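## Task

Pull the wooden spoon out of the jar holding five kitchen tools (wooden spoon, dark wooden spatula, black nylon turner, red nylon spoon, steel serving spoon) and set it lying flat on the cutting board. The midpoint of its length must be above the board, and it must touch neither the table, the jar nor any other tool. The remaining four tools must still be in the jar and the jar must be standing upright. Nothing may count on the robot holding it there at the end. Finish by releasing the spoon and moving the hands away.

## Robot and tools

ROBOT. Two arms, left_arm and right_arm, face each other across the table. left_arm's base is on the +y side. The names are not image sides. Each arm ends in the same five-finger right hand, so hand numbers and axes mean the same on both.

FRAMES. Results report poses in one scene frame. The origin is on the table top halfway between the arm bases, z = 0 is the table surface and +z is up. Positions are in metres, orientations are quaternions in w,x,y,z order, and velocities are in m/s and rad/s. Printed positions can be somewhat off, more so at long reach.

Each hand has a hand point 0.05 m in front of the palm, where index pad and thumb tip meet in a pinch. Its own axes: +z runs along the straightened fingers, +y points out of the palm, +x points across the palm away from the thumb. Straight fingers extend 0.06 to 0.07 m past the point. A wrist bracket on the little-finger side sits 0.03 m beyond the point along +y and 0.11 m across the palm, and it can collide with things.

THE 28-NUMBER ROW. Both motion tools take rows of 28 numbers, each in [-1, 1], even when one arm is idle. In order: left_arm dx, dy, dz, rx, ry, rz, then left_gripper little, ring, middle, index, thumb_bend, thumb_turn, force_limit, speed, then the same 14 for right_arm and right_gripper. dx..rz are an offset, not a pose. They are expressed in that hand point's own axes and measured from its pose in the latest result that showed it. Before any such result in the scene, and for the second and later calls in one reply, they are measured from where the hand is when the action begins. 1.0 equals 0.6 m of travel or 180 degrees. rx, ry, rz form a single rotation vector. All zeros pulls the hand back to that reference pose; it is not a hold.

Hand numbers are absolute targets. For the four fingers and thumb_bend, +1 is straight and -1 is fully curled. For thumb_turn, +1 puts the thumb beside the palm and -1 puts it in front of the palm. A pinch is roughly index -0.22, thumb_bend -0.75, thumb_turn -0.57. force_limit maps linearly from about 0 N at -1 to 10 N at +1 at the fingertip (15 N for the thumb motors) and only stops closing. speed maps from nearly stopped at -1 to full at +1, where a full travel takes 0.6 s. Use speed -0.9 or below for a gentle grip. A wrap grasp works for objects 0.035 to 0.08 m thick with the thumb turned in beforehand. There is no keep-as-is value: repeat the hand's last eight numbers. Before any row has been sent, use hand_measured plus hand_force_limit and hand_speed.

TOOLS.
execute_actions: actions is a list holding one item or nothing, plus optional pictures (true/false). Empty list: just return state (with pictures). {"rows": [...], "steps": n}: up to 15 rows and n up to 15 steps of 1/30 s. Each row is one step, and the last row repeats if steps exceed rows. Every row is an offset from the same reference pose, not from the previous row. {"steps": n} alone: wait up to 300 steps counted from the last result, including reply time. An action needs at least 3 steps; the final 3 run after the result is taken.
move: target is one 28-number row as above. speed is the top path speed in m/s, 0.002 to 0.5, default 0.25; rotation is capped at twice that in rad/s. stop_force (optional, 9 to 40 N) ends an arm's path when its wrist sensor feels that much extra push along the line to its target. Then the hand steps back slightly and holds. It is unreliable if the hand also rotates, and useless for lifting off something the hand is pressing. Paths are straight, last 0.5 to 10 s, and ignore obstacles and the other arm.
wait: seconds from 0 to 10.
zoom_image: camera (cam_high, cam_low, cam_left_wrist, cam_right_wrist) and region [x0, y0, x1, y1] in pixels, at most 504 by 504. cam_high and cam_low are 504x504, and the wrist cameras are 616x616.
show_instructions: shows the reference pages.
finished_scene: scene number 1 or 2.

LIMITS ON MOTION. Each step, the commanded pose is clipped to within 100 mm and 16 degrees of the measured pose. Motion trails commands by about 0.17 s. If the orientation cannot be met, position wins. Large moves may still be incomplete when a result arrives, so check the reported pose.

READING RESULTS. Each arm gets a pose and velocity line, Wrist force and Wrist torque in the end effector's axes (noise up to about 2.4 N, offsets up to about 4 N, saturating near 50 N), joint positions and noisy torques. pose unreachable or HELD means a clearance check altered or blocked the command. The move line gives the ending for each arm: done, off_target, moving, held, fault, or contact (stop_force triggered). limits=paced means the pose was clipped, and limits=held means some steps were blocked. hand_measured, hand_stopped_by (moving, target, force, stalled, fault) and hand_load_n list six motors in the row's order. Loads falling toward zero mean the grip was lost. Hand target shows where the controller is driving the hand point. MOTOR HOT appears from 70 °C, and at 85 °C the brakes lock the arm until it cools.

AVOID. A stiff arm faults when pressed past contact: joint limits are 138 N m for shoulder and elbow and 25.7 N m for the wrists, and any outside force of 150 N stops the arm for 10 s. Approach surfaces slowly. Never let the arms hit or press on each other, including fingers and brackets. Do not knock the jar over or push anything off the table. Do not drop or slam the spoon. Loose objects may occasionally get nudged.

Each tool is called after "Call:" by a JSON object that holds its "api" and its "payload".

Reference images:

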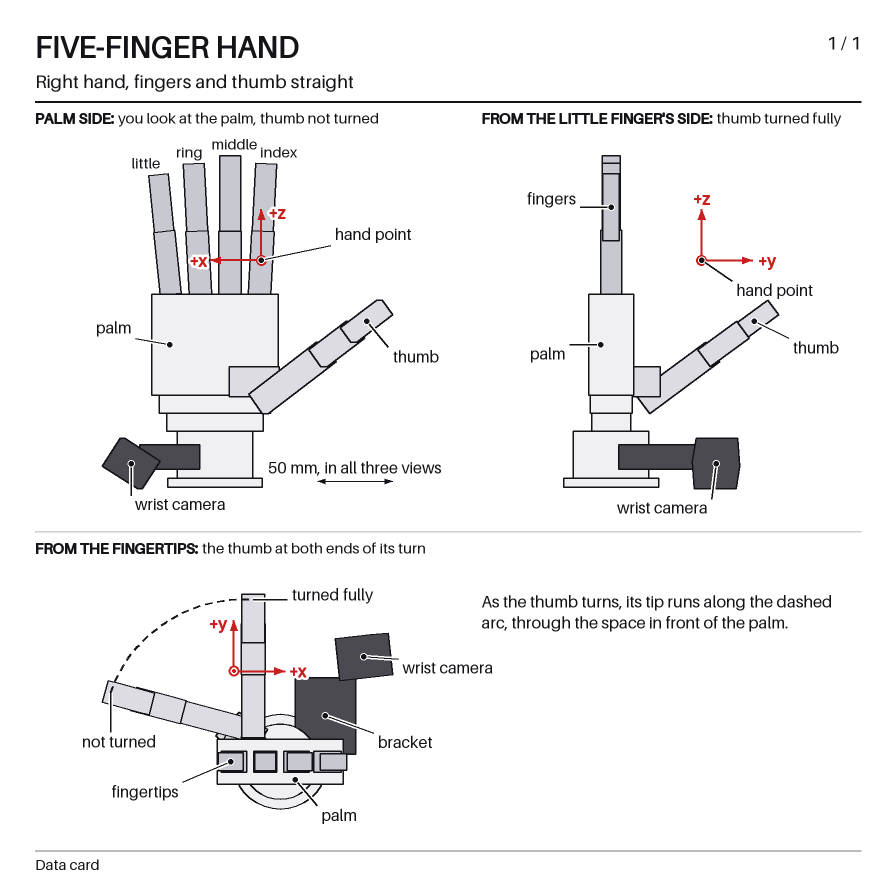

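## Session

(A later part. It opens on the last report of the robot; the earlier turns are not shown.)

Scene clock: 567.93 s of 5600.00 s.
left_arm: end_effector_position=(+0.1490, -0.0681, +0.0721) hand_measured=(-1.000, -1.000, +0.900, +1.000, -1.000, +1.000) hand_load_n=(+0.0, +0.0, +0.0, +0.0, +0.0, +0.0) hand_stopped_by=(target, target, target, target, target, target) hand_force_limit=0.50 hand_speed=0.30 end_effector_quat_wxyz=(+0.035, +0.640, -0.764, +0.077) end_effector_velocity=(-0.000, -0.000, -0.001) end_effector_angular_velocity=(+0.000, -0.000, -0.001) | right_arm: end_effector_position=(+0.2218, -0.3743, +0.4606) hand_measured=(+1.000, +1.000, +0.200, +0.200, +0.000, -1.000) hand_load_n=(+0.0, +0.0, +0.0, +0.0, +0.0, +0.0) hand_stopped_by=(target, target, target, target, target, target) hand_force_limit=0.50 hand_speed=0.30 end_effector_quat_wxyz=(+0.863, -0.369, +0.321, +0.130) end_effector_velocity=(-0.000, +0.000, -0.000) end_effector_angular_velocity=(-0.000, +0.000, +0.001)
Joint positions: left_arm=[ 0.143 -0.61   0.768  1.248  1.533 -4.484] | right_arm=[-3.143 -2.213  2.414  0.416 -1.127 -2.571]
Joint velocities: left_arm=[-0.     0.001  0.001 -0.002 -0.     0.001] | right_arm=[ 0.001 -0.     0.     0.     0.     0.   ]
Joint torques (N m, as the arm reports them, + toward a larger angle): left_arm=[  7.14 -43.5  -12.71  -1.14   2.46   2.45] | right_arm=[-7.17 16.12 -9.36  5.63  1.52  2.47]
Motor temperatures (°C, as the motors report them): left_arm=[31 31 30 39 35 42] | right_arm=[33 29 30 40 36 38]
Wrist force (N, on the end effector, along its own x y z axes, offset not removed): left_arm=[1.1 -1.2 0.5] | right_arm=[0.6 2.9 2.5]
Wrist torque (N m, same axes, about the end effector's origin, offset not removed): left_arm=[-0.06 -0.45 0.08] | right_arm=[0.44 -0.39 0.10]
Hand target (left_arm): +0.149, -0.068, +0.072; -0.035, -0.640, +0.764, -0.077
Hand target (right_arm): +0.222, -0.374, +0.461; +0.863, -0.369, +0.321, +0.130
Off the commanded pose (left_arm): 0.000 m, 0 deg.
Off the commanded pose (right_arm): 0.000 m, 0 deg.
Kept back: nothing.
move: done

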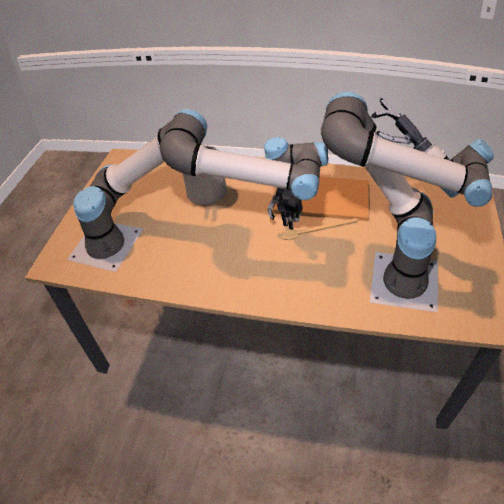

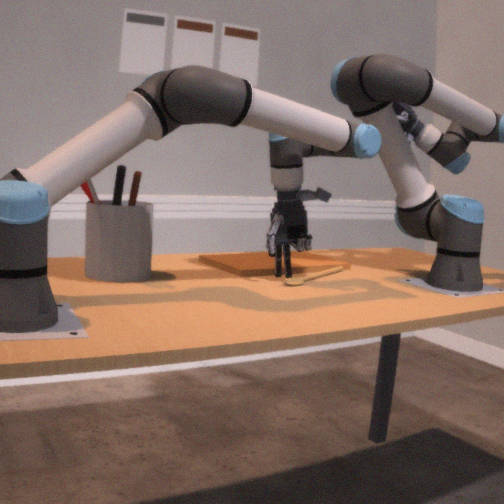

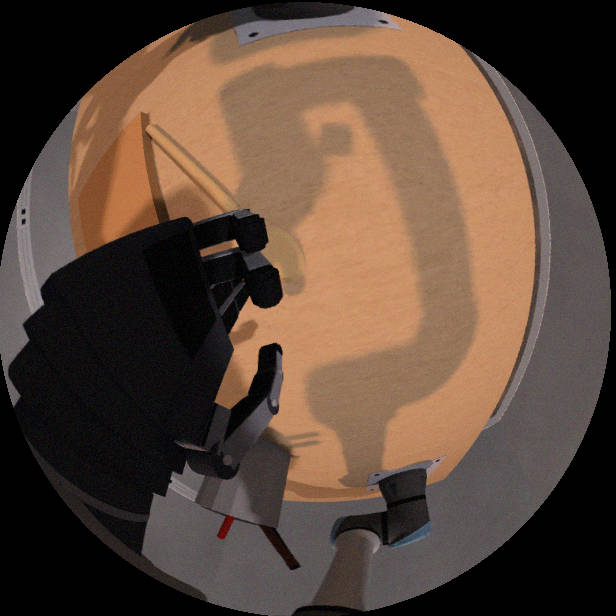

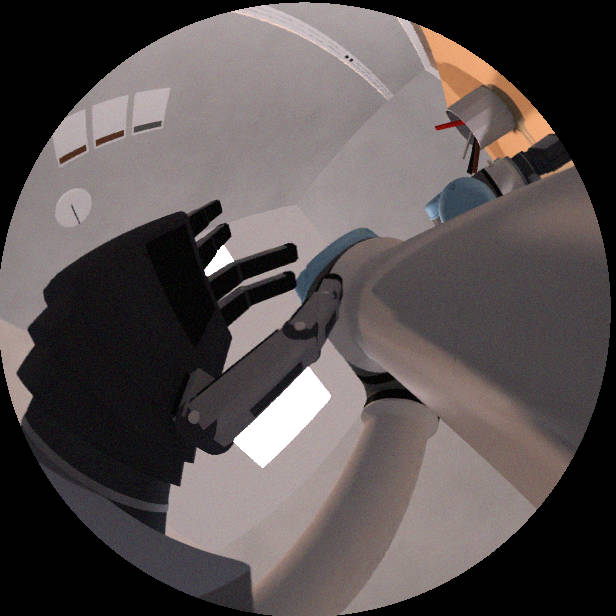

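Call:
{"api": "move", "payload": {"target": [0.02,0,0.025,0,0,0,-1,-1,0.9,1,-1,1,0.5,0.3,0,0,0,0,0,0,1,1,0.2,0.2,0,-1,0.5,0.3], "speed": 0.004, "stop_force": 9}}

Call:
{"api": "move", "payload": {"target": [-0.01,0.33,-0.03,0,0,0,-1,-1,0.9,1,-1,1,0.5,0.3,0,0,0,0,0,0,1,1,0.2,0.2,0,-1,0.5,0.3], "speed": 0.03}}

Scene clock: 571.90 s of 5600.00 s.
left_arm: end_effector_position=(+0.1480, -0.0778, +0.0630) hand_measured=(-1.000, -1.000, +0.900, +1.000, -1.000, +1.000) hand_load_n=(+0.0, +0.0, -0.5, +0.0, +0.0, +0.0) hand_stopped_by=(target, target, target, target, target, target) hand_force_limit=0.50 hand_speed=0.30 end_effector_quat_wxyz=(+0.034, +0.640, -0.764, +0.077) end_effector_velocity=(+0.001, +0.002, +0.002) end_effector_angular_velocity=(+0.002, +0.000, +0.003) | right_arm: end_effector_position=(+0.2218, -0.3743, +0.4606) hand_measured=(+1.000, +1.000, +0.200, +0.200, +0.000, -1.000) hand_load_n=(+0.0, +0.0, +0.0, +0.0, +0.0, +0.0) hand_stopped_by=(target, target, target, target, target, target) hand_force_limit=0.50 hand_speed=0.30 end_effector_quat_wxyz=(+0.863, -0.369, +0.321, +0.130) end_effector_velocity=(+0.000, +0.000, -0.000) end_effector_angular_velocity=(-0.000, +0.000, -0.001)
Joint positions: left_arm=[ 0.141 -0.572  0.72   1.259  1.532 -4.487] | right_arm=[-3.143 -2.213  2.414  0.416 -1.127 -2.571]
Joint velocities: left_arm=[ 0.002 -0.005  0.006  0.001  0.    -0.001] | right_arm=[-0.    -0.     0.     0.     0.001 -0.   ]
Joint torques (N m, as the arm reports them, + toward a larger angle): left_arm=[ -3.84 -60.43  -7.63  -0.37  -1.48  -1.75] | right_arm=[-6.72 15.72 -8.81  5.68  1.56  2.64]
Motor temperatures (°C, as the motors report them): left_arm=[31 31 30 39 35 42] | right_arm=[33 29 30 40 36 38]
Wrist force (N, on the end effector, along its own x y z axes, offset not removed): left_arm=[0.0 -2.7 -14.6] | right_arm=[0.4 2.8 2.4]
Wrist torque (N m, same axes, about the end effector's origin, offset not removed): left_arm=[0.71 -0.05 0.06] | right_arm=[0.54 -0.24 0.02]
Hand target (left_arm): +0.148, -0.078, +0.063; -0.035, -0.640, +0.764, -0.077
Hand target (right_arm): +0.222, -0.374, +0.461; +0.863, -0.369, +0.321, +0.130
Off the commanded pose (left_arm): 0.006 m, 0 deg.
Off the commanded pose (right_arm): 0.000 m, 0 deg.
Kept back: nothing.
move: contact (left_arm)

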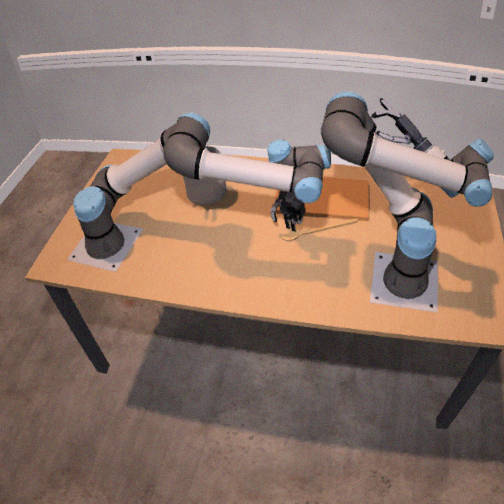

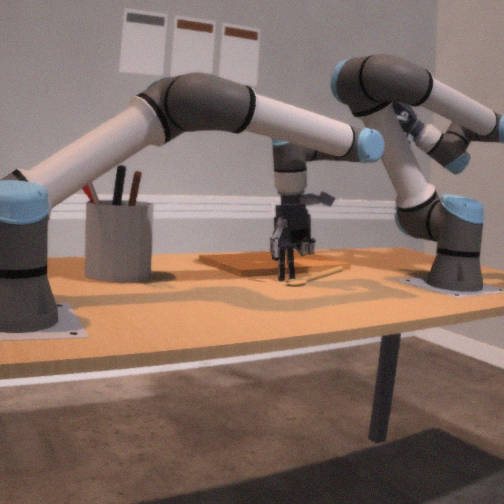

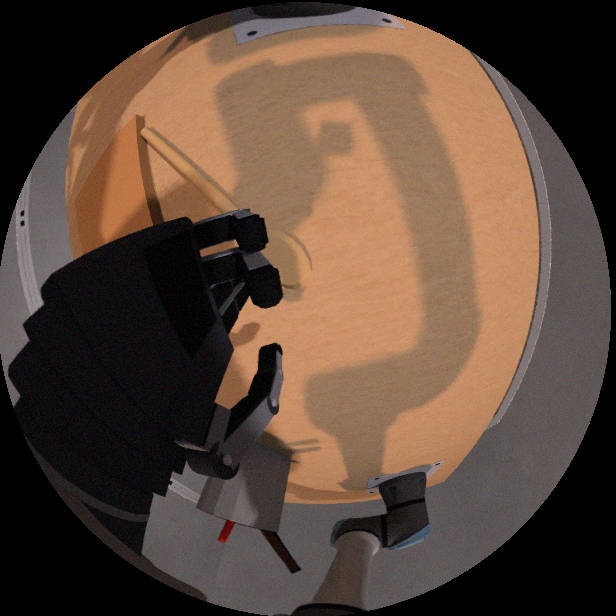

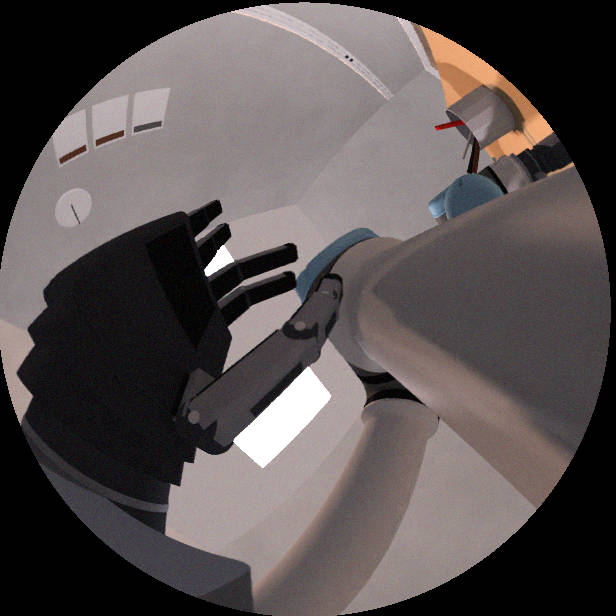

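Scene clock: 578.93 s of 5600.00 s.
left_arm: end_effector_position=(-0.0463, -0.0361, +0.0655) hand_measured=(-1.000, -1.000, +0.900, +1.000, -1.000, +1.000) hand_load_n=(+0.0, +0.0, +0.0, +0.0, +0.0, +0.0) hand_stopped_by=(target, target, target, target, target, target) hand_force_limit=0.50 hand_speed=0.30 end_effector_quat_wxyz=(+0.035, +0.640, -0.764, +0.077) end_effector_velocity=(-0.003, +0.001, -0.000) end_effector_angular_velocity=(+0.000, -0.001, -0.002) | right_arm: end_effector_position=(+0.2218, -0.3743, +0.4606) hand_measured=(+1.000, +1.000, +0.200, +0.200, +0.000, -1.000) hand_load_n=(+0.0, +0.0, +0.0, +0.0, +0.0, +0.0) hand_stopped_by=(target, target, target, target, target, target) hand_force_limit=0.50 hand_speed=0.30 end_effector_quat_wxyz=(+0.863, -0.369, +0.321, +0.130) end_effector_velocity=(-0.000, -0.000, +0.000) end_effector_angular_velocity=(+0.001, +0.001, +0.001)
Joint positions: left_arm=[-0.181 -0.758  1.066  1.118  1.483 -4.806] | right_arm=[-3.143 -2.213  2.414  0.416 -1.127 -2.571]
Joint velocities: left_arm=[-0.006 -0.001  0.002 -0.001 -0.001 -0.004] | right_arm=[ 0.     0.    -0.     0.     0.     0.001]
Joint torques (N m, as the arm reports them, + toward a larger angle): left_arm=[ -6.97 -65.56 -11.27  -0.73  -2.27  -2.45] | right_arm=[-7.62 16.3  -9.44  5.46  1.42  2.64]
Motor temperatures (°C, as the motors report them): left_arm=[31 31 30 39 35 42] | right_arm=[33 29 30 40 36 38]
Wrist force (N, on the end effector, along its own x y z axes, offset not removed): left_arm=[-0.4 0.3 0.5] | right_arm=[1.5 3.9 2.2]
Wrist torque (N m, same axes, about the end effector's origin, offset not removed): left_arm=[0.08 -0.21 0.06] | right_arm=[0.63 -0.51 0.21]
Hand target (left_arm): -0.047, -0.036, +0.066; -0.035, -0.640, +0.764, -0.077
Hand target (right_arm): +0.222, -0.374, +0.461; +0.863, -0.369, +0.321, +0.130
Off the commanded pose (left_arm): 0.000 m, 0 deg.
Off the commanded pose (right_arm): 0.000 m, 0 deg.
Kept back: nothing.
move: done

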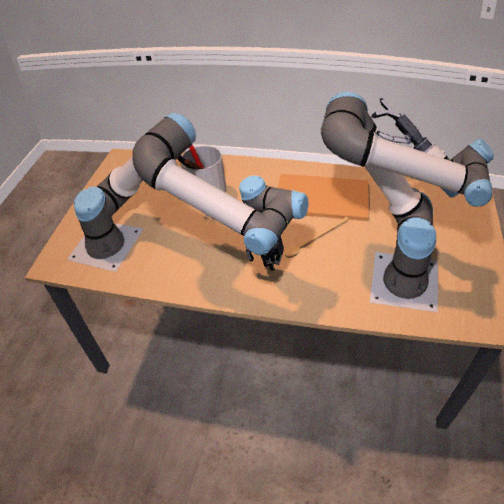

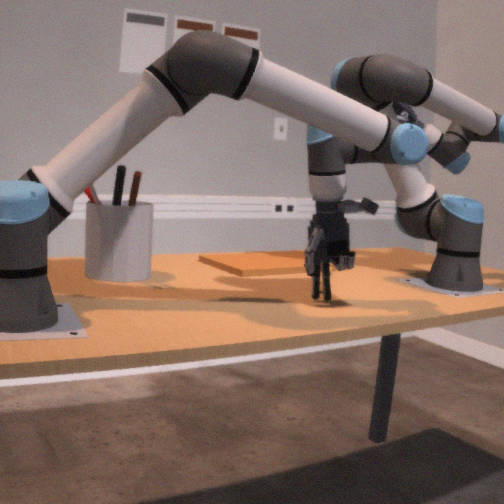

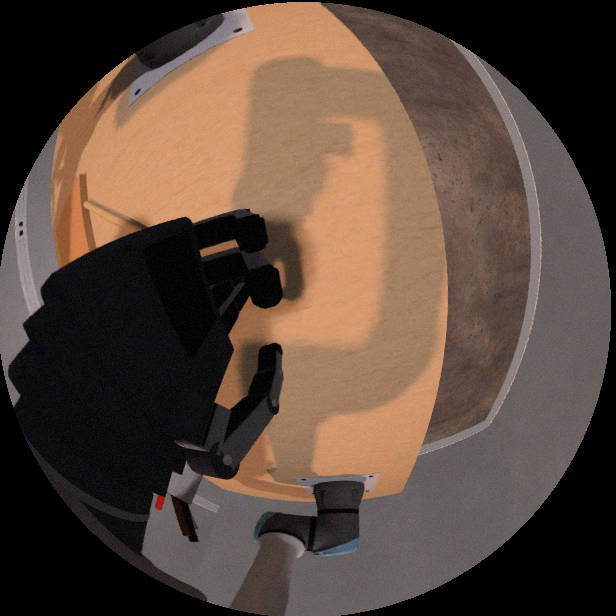

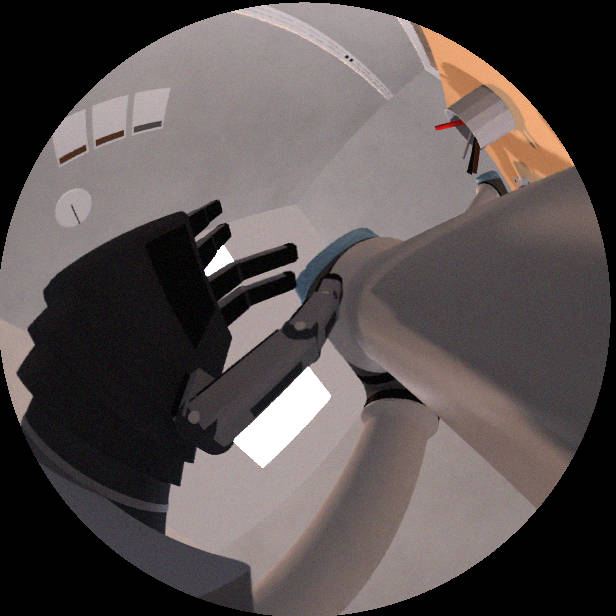

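Moved. Clear away to view.

Call:
{"api": "move", "payload": {"target": [-0.2,0,-0.12,0,0,0,-1,-1,0.9,1,-1,1,0.5,0.3,0,0,0,0,0,0,1,1,0.2,0.2,0,-1,0.5,0.3], "speed": 0.15}}

Call:
{"api": "zoom_image", "payload": {"camera": "cam_high", "region": [200,160,400,290]}}

Call:
{"api": "zoom_image", "payload": {"camera": "cam_low", "region": [190,220,400,320]}}

Scene clock: 581.93 s of 5600.00 s.
left_arm: end_effector_position=(-0.0283, +0.0919, +0.1182) hand_measured=(-1.000, -1.000, +0.900, +1.000, -1.000, +1.000) hand_load_n=(+0.0, +0.0, +0.0, +0.0, +0.0, +0.0) hand_stopped_by=(target, target, target, target, target, target) hand_force_limit=0.50 hand_speed=0.30 end_effector_quat_wxyz=(+0.035, +0.640, -0.764, +0.077) end_effector_velocity=(-0.001, +0.003, +0.001) end_effector_angular_velocity=(-0.000, +0.000, -0.001) | right_arm: end_effector_position=(+0.2218, -0.3743, +0.4606) hand_measured=(+1.000, +1.000, +0.200, +0.200, +0.000, -1.000) hand_load_n=(+0.0, +0.0, +0.0, +0.0, +0.0, +0.0) hand_stopped_by=(target, target, target, target, target, target) hand_force_limit=0.50 hand_speed=0.30 end_effector_quat_wxyz=(+0.863, -0.369, +0.321, +0.130) end_effector_velocity=(-0.000, -0.000, -0.000) end_effector_angular_velocity=(-0.001, -0.001, -0.001)
Joint positions: left_arm=[-0.22  -1.109  1.515  1.023  1.478 -4.844] | right_arm=[-3.143 -2.213  2.414  0.416 -1.127 -2.571]
Joint velocities: left_arm=[-0.003 -0.007  0.008 -0.001 -0.    -0.002] | right_arm=[-0.002 -0.    -0.    -0.    -0.001 -0.001]
Joint torques (N m, as the arm reports them, + toward a larger angle): left_arm=[ -8.78 -51.81  -8.73  -0.8   -2.4   -2.41] | right_arm=[-7.22 16.32 -9.71  5.28  1.5   2.56]
Motor temperatures (°C, as the motors report them): left_arm=[31 31 30 39 35 42] | right_arm=[33 29 30 40 36 38]
Wrist force (N, on the end effector, along its own x y z axes, offset not removed): left_arm=[-0.2 -1.1 1.3] | right_arm=[1.3 0.6 1.7]
Wrist torque (N m, same axes, about the end effector's origin, offset not removed): left_arm=[-0.23 -0.23 0.15] | right_arm=[0.11 -0.37 0.08]
Hand target (left_arm): -0.028, +0.092, +0.118; -0.035, -0.640, +0.764, -0.077
Hand target (right_arm): +0.222, -0.374, +0.461; +0.863, -0.369, +0.321, +0.130
Off the commanded pose (left_arm): 0.000 m, 0 deg.
Off the commanded pose (right_arm): 0.000 m, 0 deg.
Kept back: nothing.
move: done

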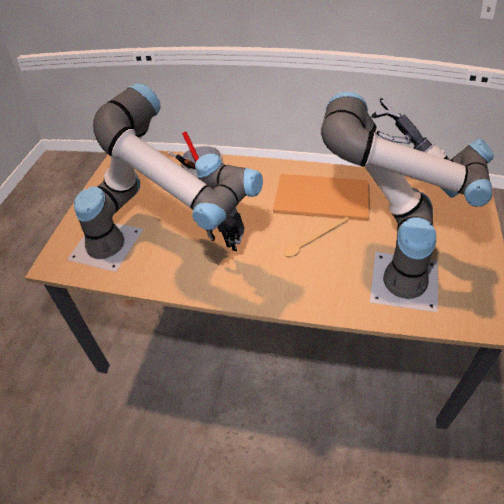

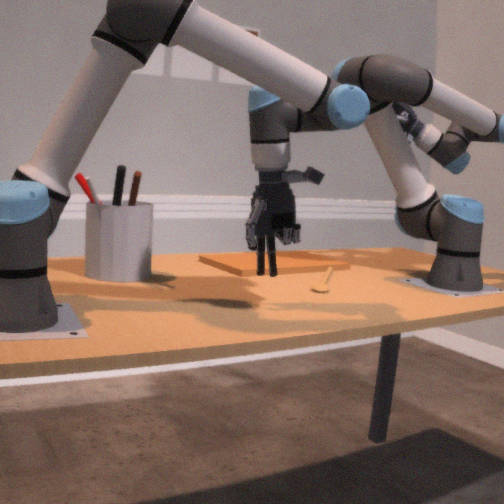

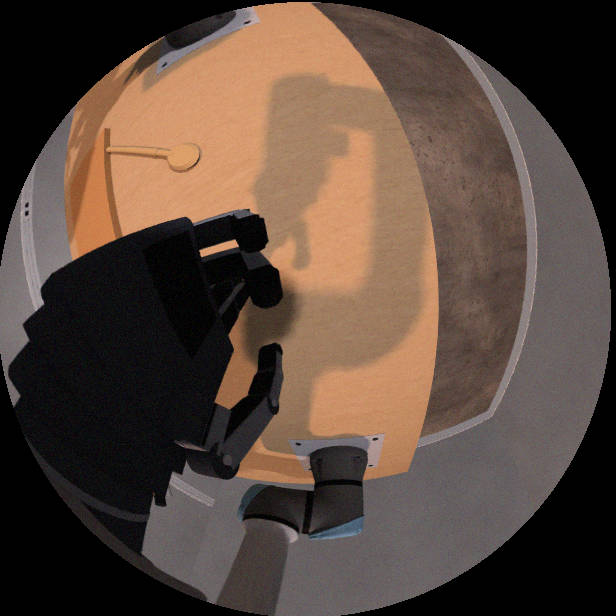

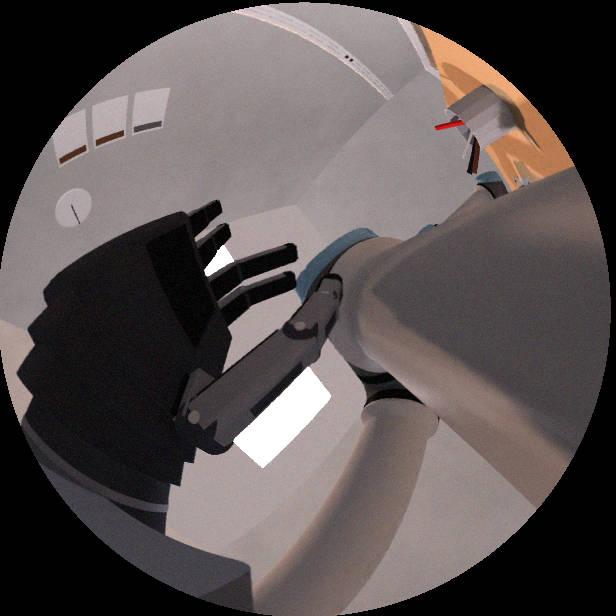

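Region (200, 160, 400, 290) of cam_high's 504x504 image, scaled by 2.520, with more detail than that image has; it fills the top 328 rows of this view, and the rest is white.

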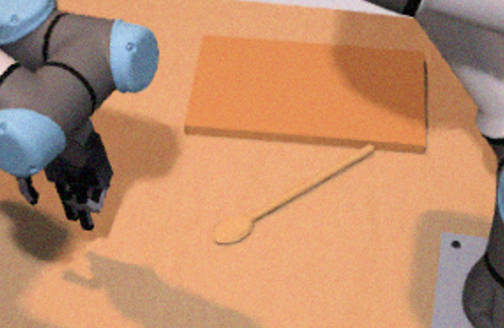

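Region (190, 220, 400, 320) of cam_low's 504x504 image, scaled by 2.400, with more detail than that image has; it fills the top 240 rows of this view, and the rest is white.

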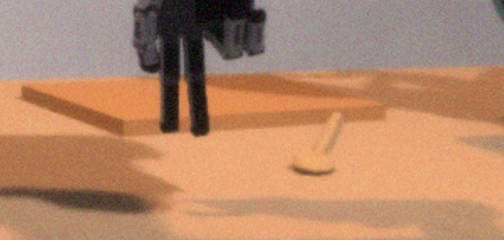

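Call:
{"api": "move", "payload": {"target": [0.33,-0.063,0.085,0,0,0,-1,-1,0.9,1,-1,1,0.5,0.3,0,0,0,0,0,0,1,1,0.2,0.2,0,-1,0.5,0.3], "speed": 0.15}}

Call:
{"api": "zoom_image", "payload": {"camera": "cam_high", "region": [200,160,400,290]}}

Call:
{"api": "zoom_image", "payload": {"camera": "cam_low", "region": [190,220,400,320]}}

Scene clock: 584.30 s of 5600.00 s.
left_arm: end_effector_position=(-0.0238, -0.1147, +0.1005) hand_measured=(-1.000, -1.000, +0.900, +1.000, -1.000, +1.000) hand_load_n=(+0.0, +0.0, +0.0, +0.0, +0.0, +0.0) hand_stopped_by=(target, target, target, target, target, target) hand_force_limit=0.50 hand_speed=0.30 end_effector_quat_wxyz=(+0.035, +0.640, -0.763, +0.078) end_effector_velocity=(-0.002, -0.003, -0.001) end_effector_angular_velocity=(+0.011, -0.000, -0.004) | right_arm: end_effector_position=(+0.2218, -0.3743, +0.4606) hand_measured=(+1.000, +1.000, +0.200, +0.200, +0.000, -1.000) hand_load_n=(+0.0, +0.0, +0.0, +0.0, +0.0, +0.0) hand_stopped_by=(target, target, target, target, target, target) hand_force_limit=0.50 hand_speed=0.30 end_effector_quat_wxyz=(+0.863, -0.369, +0.321, +0.130) end_effector_velocity=(-0.000, -0.000, +0.000) end_effector_angular_velocity=(+0.001, -0.000, +0.000)
Joint positions: left_arm=[-0.116 -0.517  0.521  1.416  1.492 -4.741] | right_arm=[-3.143 -2.213  2.414  0.416 -1.127 -2.571]
Joint velocities: left_arm=[-0.002  0.029 -0.052  0.033  0.002  0.002] | right_arm=[-0.001  0.001  0.    -0.    -0.001  0.   ]
Joint torques (N m, as the arm reports them, + toward a larger angle): left_arm=[  7.83 -47.15 -27.28   4.73   2.46   2.46] | right_arm=[-6.02 15.46 -9.51  5.39  1.52  2.51]
Motor temperatures (°C, as the motors report them): left_arm=[31 31 30 39 35 42] | right_arm=[33 29 30 40 36 38]
Wrist force (N, on the end effector, along its own x y z axes, offset not removed): left_arm=[-0.7 -0.2 1.6] | right_arm=[0.6 2.9 3.1]
Wrist torque (N m, same axes, about the end effector's origin, offset not removed): left_arm=[-0.01 -0.17 0.11] | right_arm=[0.35 -0.31 0.04]
Hand target (left_arm): -0.024, -0.115, +0.101; -0.035, -0.640, +0.764, -0.077
Hand target (right_arm): +0.222, -0.374, +0.461; +0.863, -0.369, +0.321, +0.130
Off the commanded pose (left_arm): 0.001 m, 0 deg.
Off the commanded pose (right_arm): 0.000 m, 0 deg.
Kept back: nothing.
move: done

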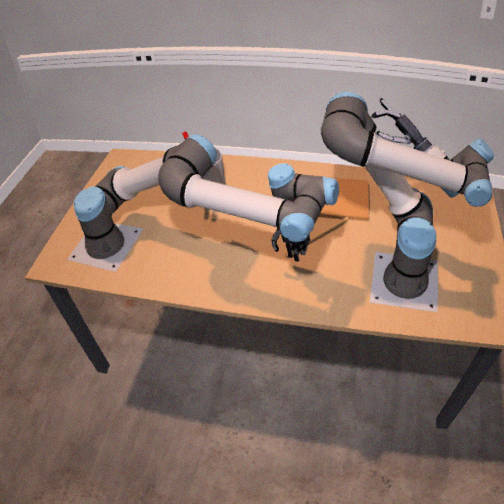

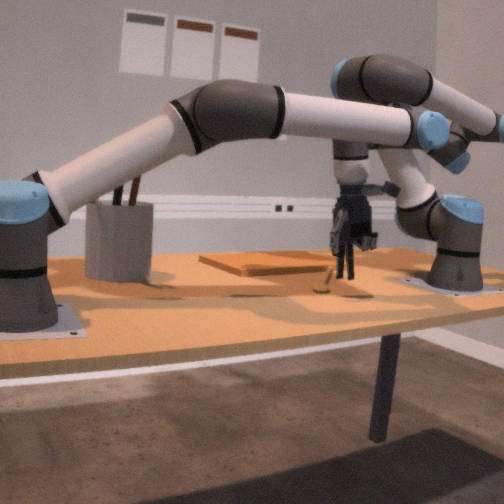

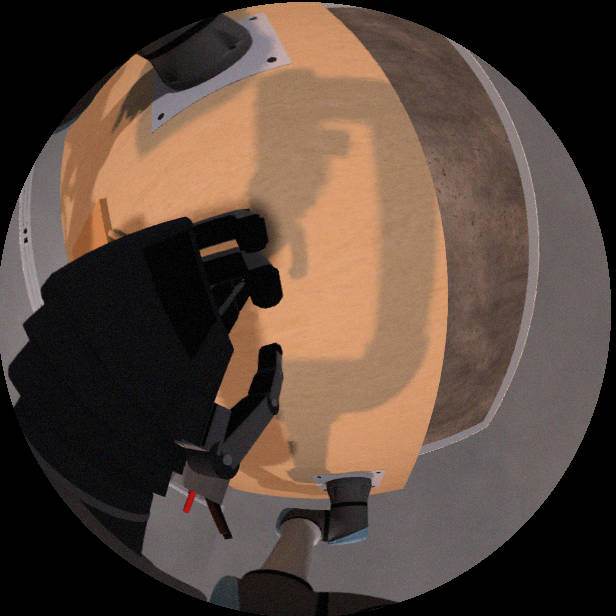

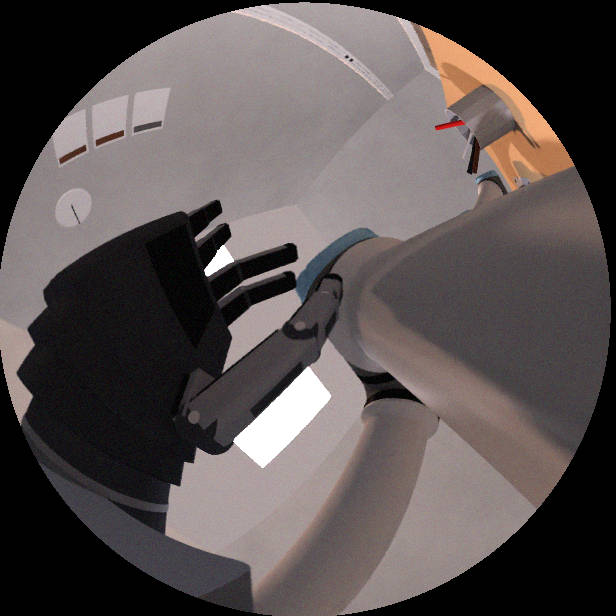

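Region (200, 160, 400, 290) of cam_high's 504x504 image, scaled by 2.520, with more detail than that image has; it fills the top 328 rows of this view, and the rest is white.

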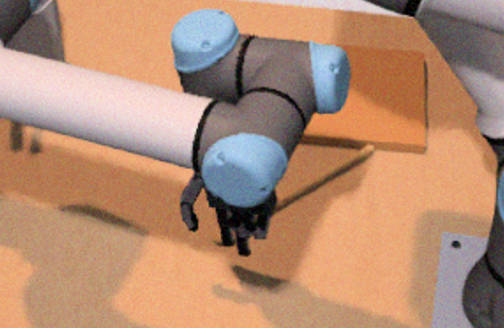

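Region (190, 220, 400, 320) of cam_low's 504x504 image, scaled by 2.400, with more detail than that image has; it fills the top 240 rows of this view, and the rest is white.

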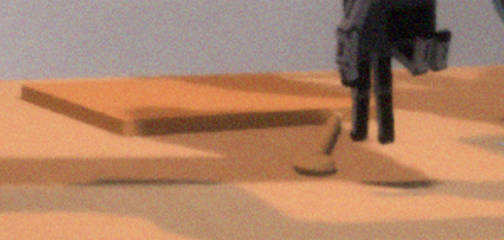

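Call:
{"api": "move", "payload": {"target": [0,-0.04,0,0,0,0,-1,-1,0.9,1,-1,1,0.5,0.3,0,0,0,0,0,0,1,1,0.2,0.2,0,-1,0.5,0.3], "speed": 0.05}}

Call:
{"api": "move", "payload": {"target": [0,0,0.045,0,0,0,-1,-1,0.9,1,-1,1,0.5,0.3,0,0,0,0,0,0,1,1,0.2,0.2,0,-1,0.5,0.3], "speed": 0.008}}

Call:
{"api": "move", "payload": {"target": [0,0,0.02,0,0,0,-1,-1,0.9,1,-1,1,0.5,0.3,0,0,0,0,0,0,1,1,0.2,0.2,0,-1,0.5,0.3], "speed": 0.004, "stop_force": 9}}

Call:
{"api": "zoom_image", "payload": {"camera": "cam_high", "region": [200,160,400,290]}}

Call:
{"api": "zoom_image", "payload": {"camera": "cam_low", "region": [190,220,400,320]}}

Scene clock: 585.43 s of 5600.00 s.
left_arm: end_effector_position=(-0.0006, -0.1186, +0.1022) hand_measured=(-1.000, -1.000, +0.900, +1.000, -1.000, +1.000) hand_load_n=(+0.0, +0.0, +0.0, +0.0, +0.0, +0.0) hand_stopped_by=(target, target, target, target, target, target) hand_force_limit=0.50 hand_speed=0.30 end_effector_quat_wxyz=(+0.035, +0.640, -0.763, +0.078) end_effector_velocity=(+0.002, -0.001, +0.000) end_effector_angular_velocity=(-0.000, -0.001, -0.003) | right_arm: end_effector_position=(+0.2218, -0.3743, +0.4606) hand_measured=(+1.000, +1.000, +0.200, +0.200, +0.000, -1.000) hand_load_n=(+0.0, +0.0, +0.0, +0.0, +0.0, +0.0) hand_stopped_by=(target, target, target, target, target, target) hand_force_limit=0.50 hand_speed=0.30 end_effector_quat_wxyz=(+0.863, -0.369, +0.321, +0.130) end_effector_velocity=(-0.000, +0.000, +0.000) end_effector_angular_velocity=(-0.000, +0.000, +0.001)
Joint positions: left_arm=[-0.081 -0.497  0.477  1.437  1.497 -4.706] | right_arm=[-3.143 -2.213  2.414  0.416 -1.127 -2.571]
Joint velocities: left_arm=[ 0.002  0.004 -0.009  0.005  0.     0.005] | right_arm=[ 0.001 -0.    -0.     0.    -0.     0.   ]
Joint torques (N m, as the arm reports them, + toward a larger angle): left_arm=[  7.15 -46.87 -27.82   4.28   2.21   2.36] | right_arm=[-6.78 16.73 -9.51  5.49  1.47  2.59]
Motor temperatures (°C, as the motors report them): left_arm=[31 31 30 39 35 42] | right_arm=[33 29 30 40 36 38]
Wrist force (N, on the end effector, along its own x y z axes, offset not removed): left_arm=[-0.6 -0.7 1.7] | right_arm=[0.2 2.2 2.8]
Wrist torque (N m, same axes, about the end effector's origin, offset not removed): left_arm=[-0.13 -0.22 0.00] | right_arm=[0.32 -0.29 0.05]
Hand target (left_arm): -0.000, -0.119, +0.102; -0.035, -0.640, +0.763, -0.078
Hand target (right_arm): +0.222, -0.374, +0.461; +0.863, -0.369, +0.321, +0.130
Off the commanded pose (left_arm): 0.000 m, 0 deg.
Off the commanded pose (right_arm): 0.000 m, 0 deg.
Kept back: nothing.
move: done

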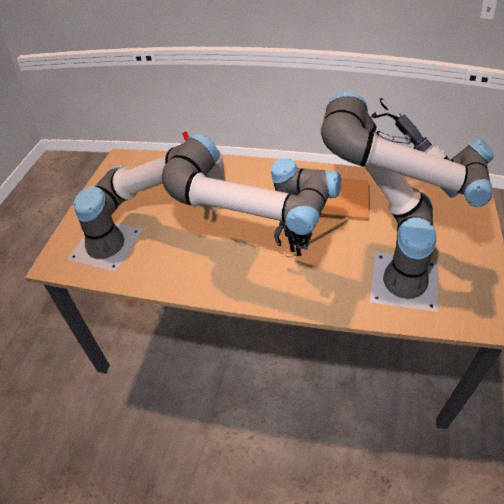

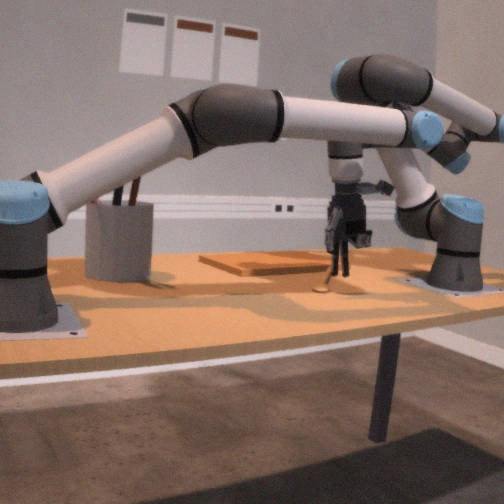

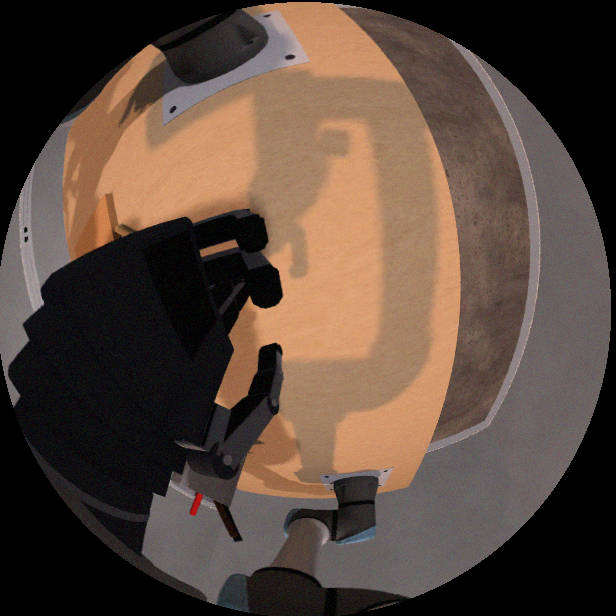

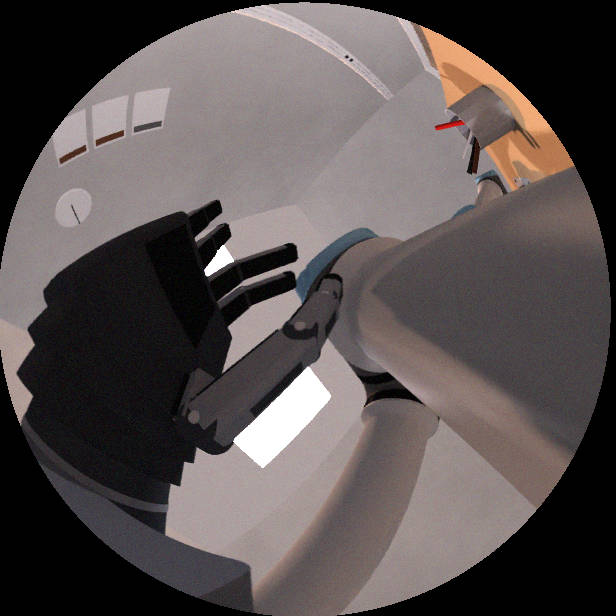

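Scene clock: 589.03 s of 5600.00 s.
left_arm: end_effector_position=(+0.0006, -0.1229, +0.0759) hand_measured=(-1.000, -1.000, +0.900, +1.000, -1.000, +1.000) hand_load_n=(+0.0, +0.0, +0.0, +0.0, +0.0, +0.0) hand_stopped_by=(target, target, target, target, target, target) hand_force_limit=0.50 hand_speed=0.30 end_effector_quat_wxyz=(+0.035, +0.640, -0.763, +0.078) end_effector_velocity=(-0.000, -0.001, -0.002) end_effector_angular_velocity=(-0.003, +0.001, +0.001) | right_arm: end_effector_position=(+0.2218, -0.3743, +0.4606) hand_measured=(+1.000, +1.000, +0.200, +0.200, +0.000, -1.000) hand_load_n=(+0.0, +0.0, +0.0, +0.0, +0.0, +0.0) hand_stopped_by=(target, target, target, target, target, target) hand_force_limit=0.50 hand_speed=0.30 end_effector_quat_wxyz=(+0.863, -0.369, +0.321, +0.130) end_effector_velocity=(+0.000, -0.000, -0.000) end_effector_angular_velocity=(+0.000, +0.001, -0.001)
Joint positions: left_arm=[-0.078 -0.475  0.499  1.392  1.498 -4.704] | right_arm=[-3.143 -2.213  2.414  0.416 -1.127 -2.571]
Joint velocities: left_arm=[ 0.     0.001  0.002 -0.006  0.001 -0.001] | right_arm=[-0.001 -0.     0.    -0.     0.     0.001]
Joint torques (N m, as the arm reports them, + toward a larger angle): left_arm=[  7.12 -46.81 -12.82  -0.76   2.37   2.39] | right_arm=[-7.3  15.77 -9.64  5.55  1.45  2.44]
Motor temperatures (°C, as the motors report them): left_arm=[31 31 30 39 35 42] | right_arm=[33 29 30 40 36 38]
Wrist force (N, on the end effector, along its own x y z axes, offset not removed): left_arm=[0.8 -0.7 0.7] | right_arm=[0.0 2.5 1.1]
Wrist torque (N m, same axes, about the end effector's origin, offset not removed): left_arm=[-0.14 -0.36 0.14] | right_arm=[0.47 -0.23 0.06]
Hand target (left_arm): +0.001, -0.123, +0.076; -0.035, -0.640, +0.763, -0.078
Hand target (right_arm): +0.222, -0.374, +0.461; +0.863, -0.369, +0.321, +0.130
Off the commanded pose (left_arm): 0.000 m, 0 deg.
Off the commanded pose (right_arm): 0.000 m, 0 deg.
Kept back: nothing.
move: done

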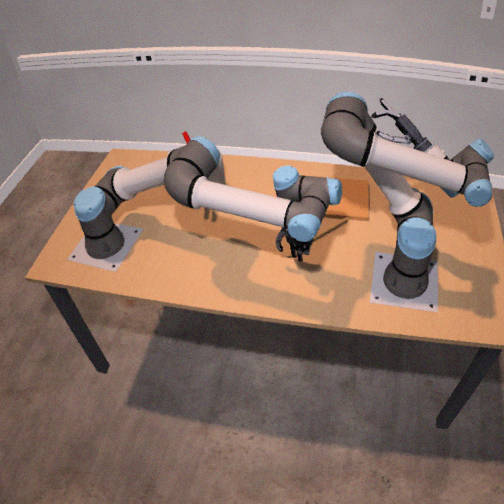

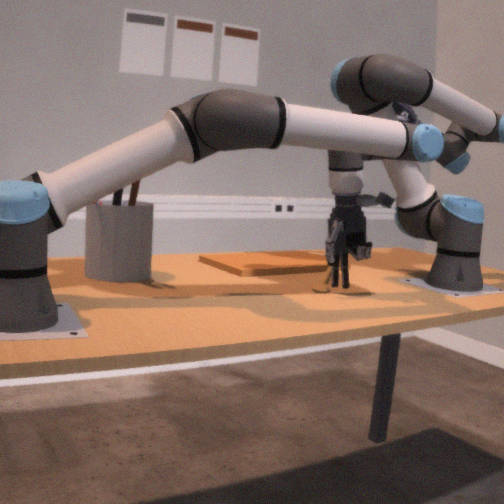

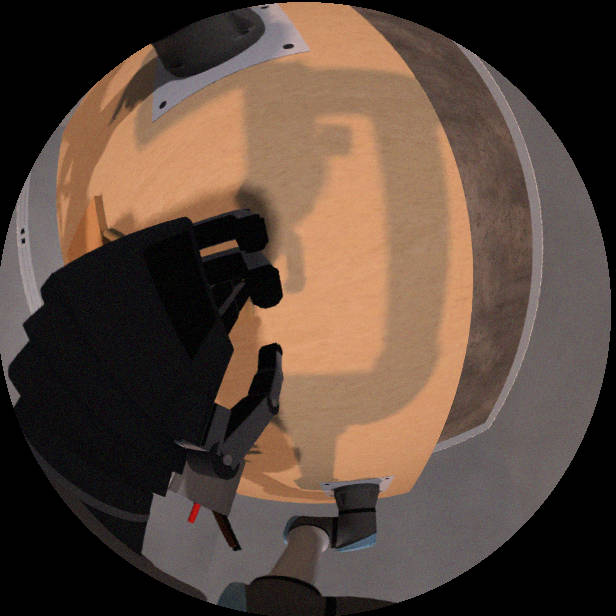

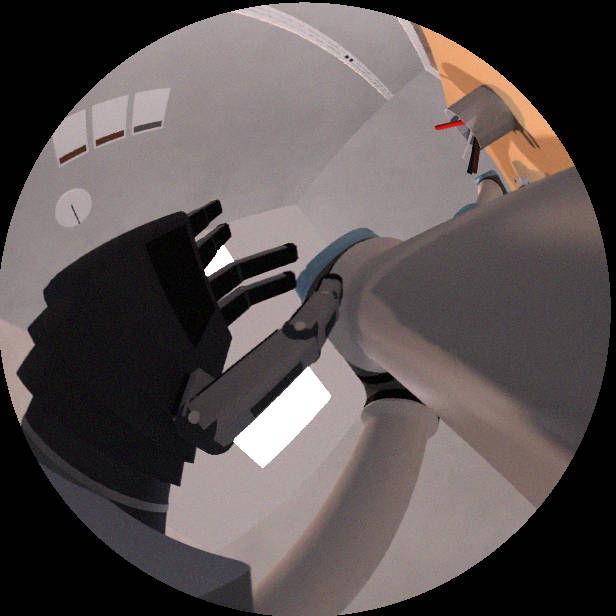

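Scene clock: 592.27 s of 5600.00 s.
left_arm: end_effector_position=(+0.0011, -0.1249, +0.0642) hand_measured=(-1.000, -1.000, +0.900, +1.000, -1.000, +1.000) hand_load_n=(+0.0, +0.0, +0.0, +0.0, +0.0, +0.0) hand_stopped_by=(target, target, target, target, target, target) hand_force_limit=0.50 hand_speed=0.30 end_effector_quat_wxyz=(+0.035, +0.640, -0.763, +0.078) end_effector_velocity=(-0.000, -0.000, -0.001) end_effector_angular_velocity=(+0.000, +0.000, -0.000) | right_arm: end_effector_position=(+0.2218, -0.3743, +0.4606) hand_measured=(+1.000, +1.000, +0.200, +0.200, +0.000, -1.000) hand_load_n=(+0.0, +0.0, +0.0, +0.0, +0.0, +0.0) hand_stopped_by=(target, target, target, target, target, target) hand_force_limit=0.50 hand_speed=0.30 end_effector_quat_wxyz=(+0.863, -0.369, +0.321, +0.130) end_effector_velocity=(+0.000, -0.000, -0.000) end_effector_angular_velocity=(+0.001, +0.001, -0.000)
Joint positions: left_arm=[-0.077 -0.463  0.506  1.373  1.498 -4.702] | right_arm=[-3.143 -2.213  2.414  0.416 -1.127 -2.571]
Joint velocities: left_arm=[-0.     0.002  0.001 -0.002  0.    -0.   ] | right_arm=[-0.    -0.     0.     0.     0.     0.001]
Joint torques (N m, as the arm reports them, + toward a larger angle): left_arm=[  7.66 -48.39 -13.09  -0.81   2.37   2.41] | right_arm=[-6.04 16.56 -8.95  5.44  1.41  2.5 ]
Motor temperatures (°C, as the motors report them): left_arm=[31 31 30 39 35 42] | right_arm=[33 29 30 40 36 38]
Wrist force (N, on the end effector, along its own x y z axes, offset not removed): left_arm=[-0.4 -1.1 0.2] | right_arm=[1.9 1.3 1.9]
Wrist torque (N m, same axes, about the end effector's origin, offset not removed): left_arm=[-0.10 -0.24 0.05] | right_arm=[0.35 -0.56 0.15]
Hand target (left_arm): +0.001, -0.125, +0.064; -0.035, -0.640, +0.763, -0.078
Hand target (right_arm): +0.222, -0.374, +0.461; +0.863, -0.369, +0.321, +0.130
Off the commanded pose (left_arm): 0.000 m, 0 deg.
Off the commanded pose (right_arm): 0.000 m, 0 deg.
Kept back: nothing.
move: done

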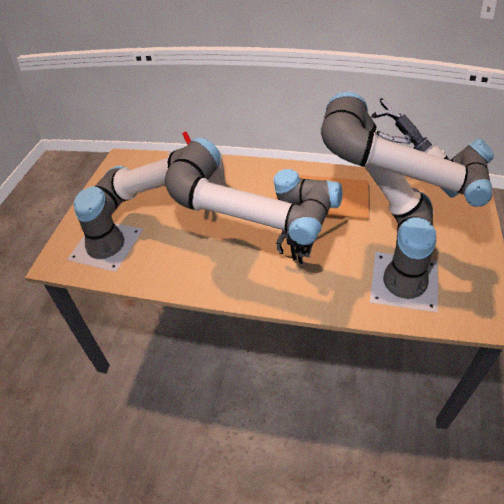

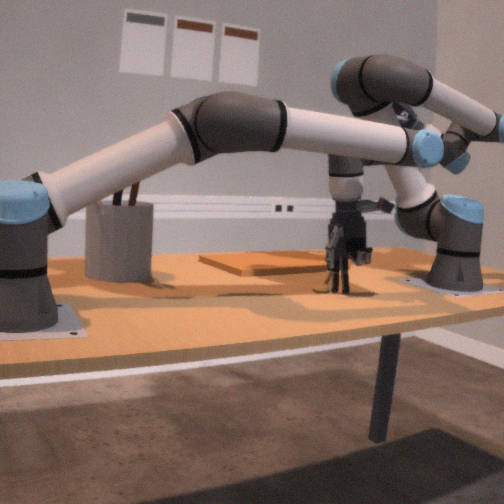

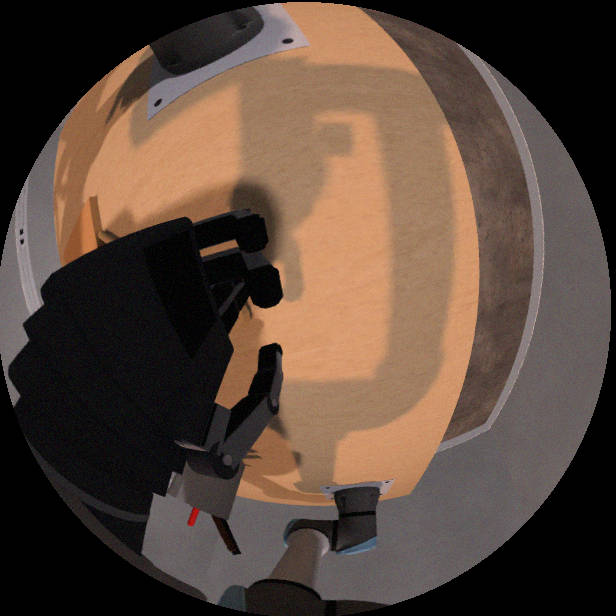

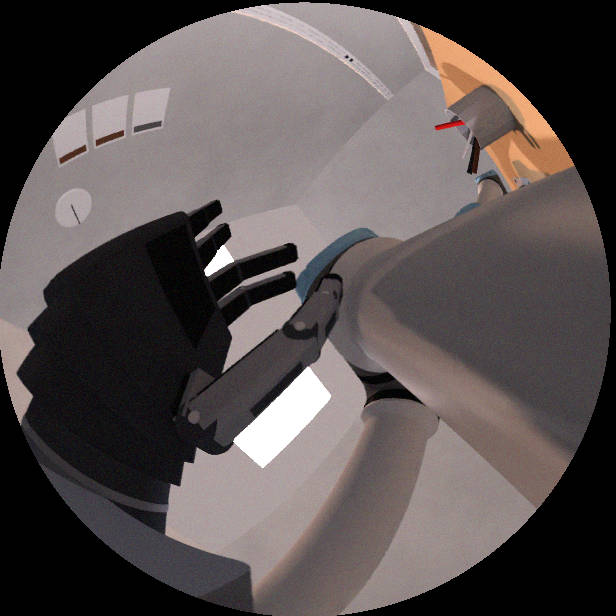

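Region (200, 160, 400, 290) of cam_high's 504x504 image, scaled by 2.520, with more detail than that image has; it fills the top 328 rows of this view, and the rest is white.

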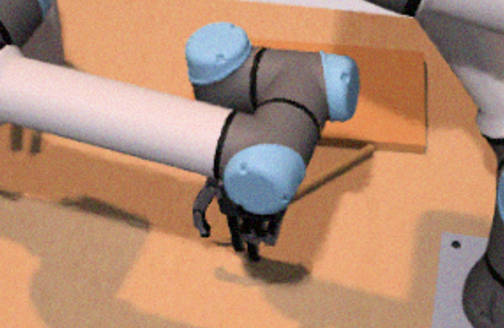

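Region (190, 220, 400, 320) of cam_low's 504x504 image, scaled by 2.400, with more detail than that image has; it fills the top 240 rows of this view, and the rest is white.

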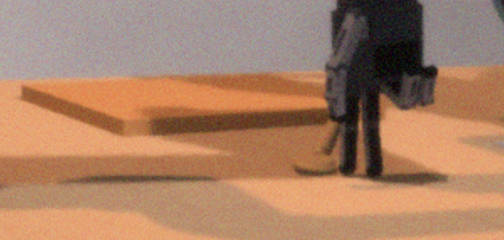

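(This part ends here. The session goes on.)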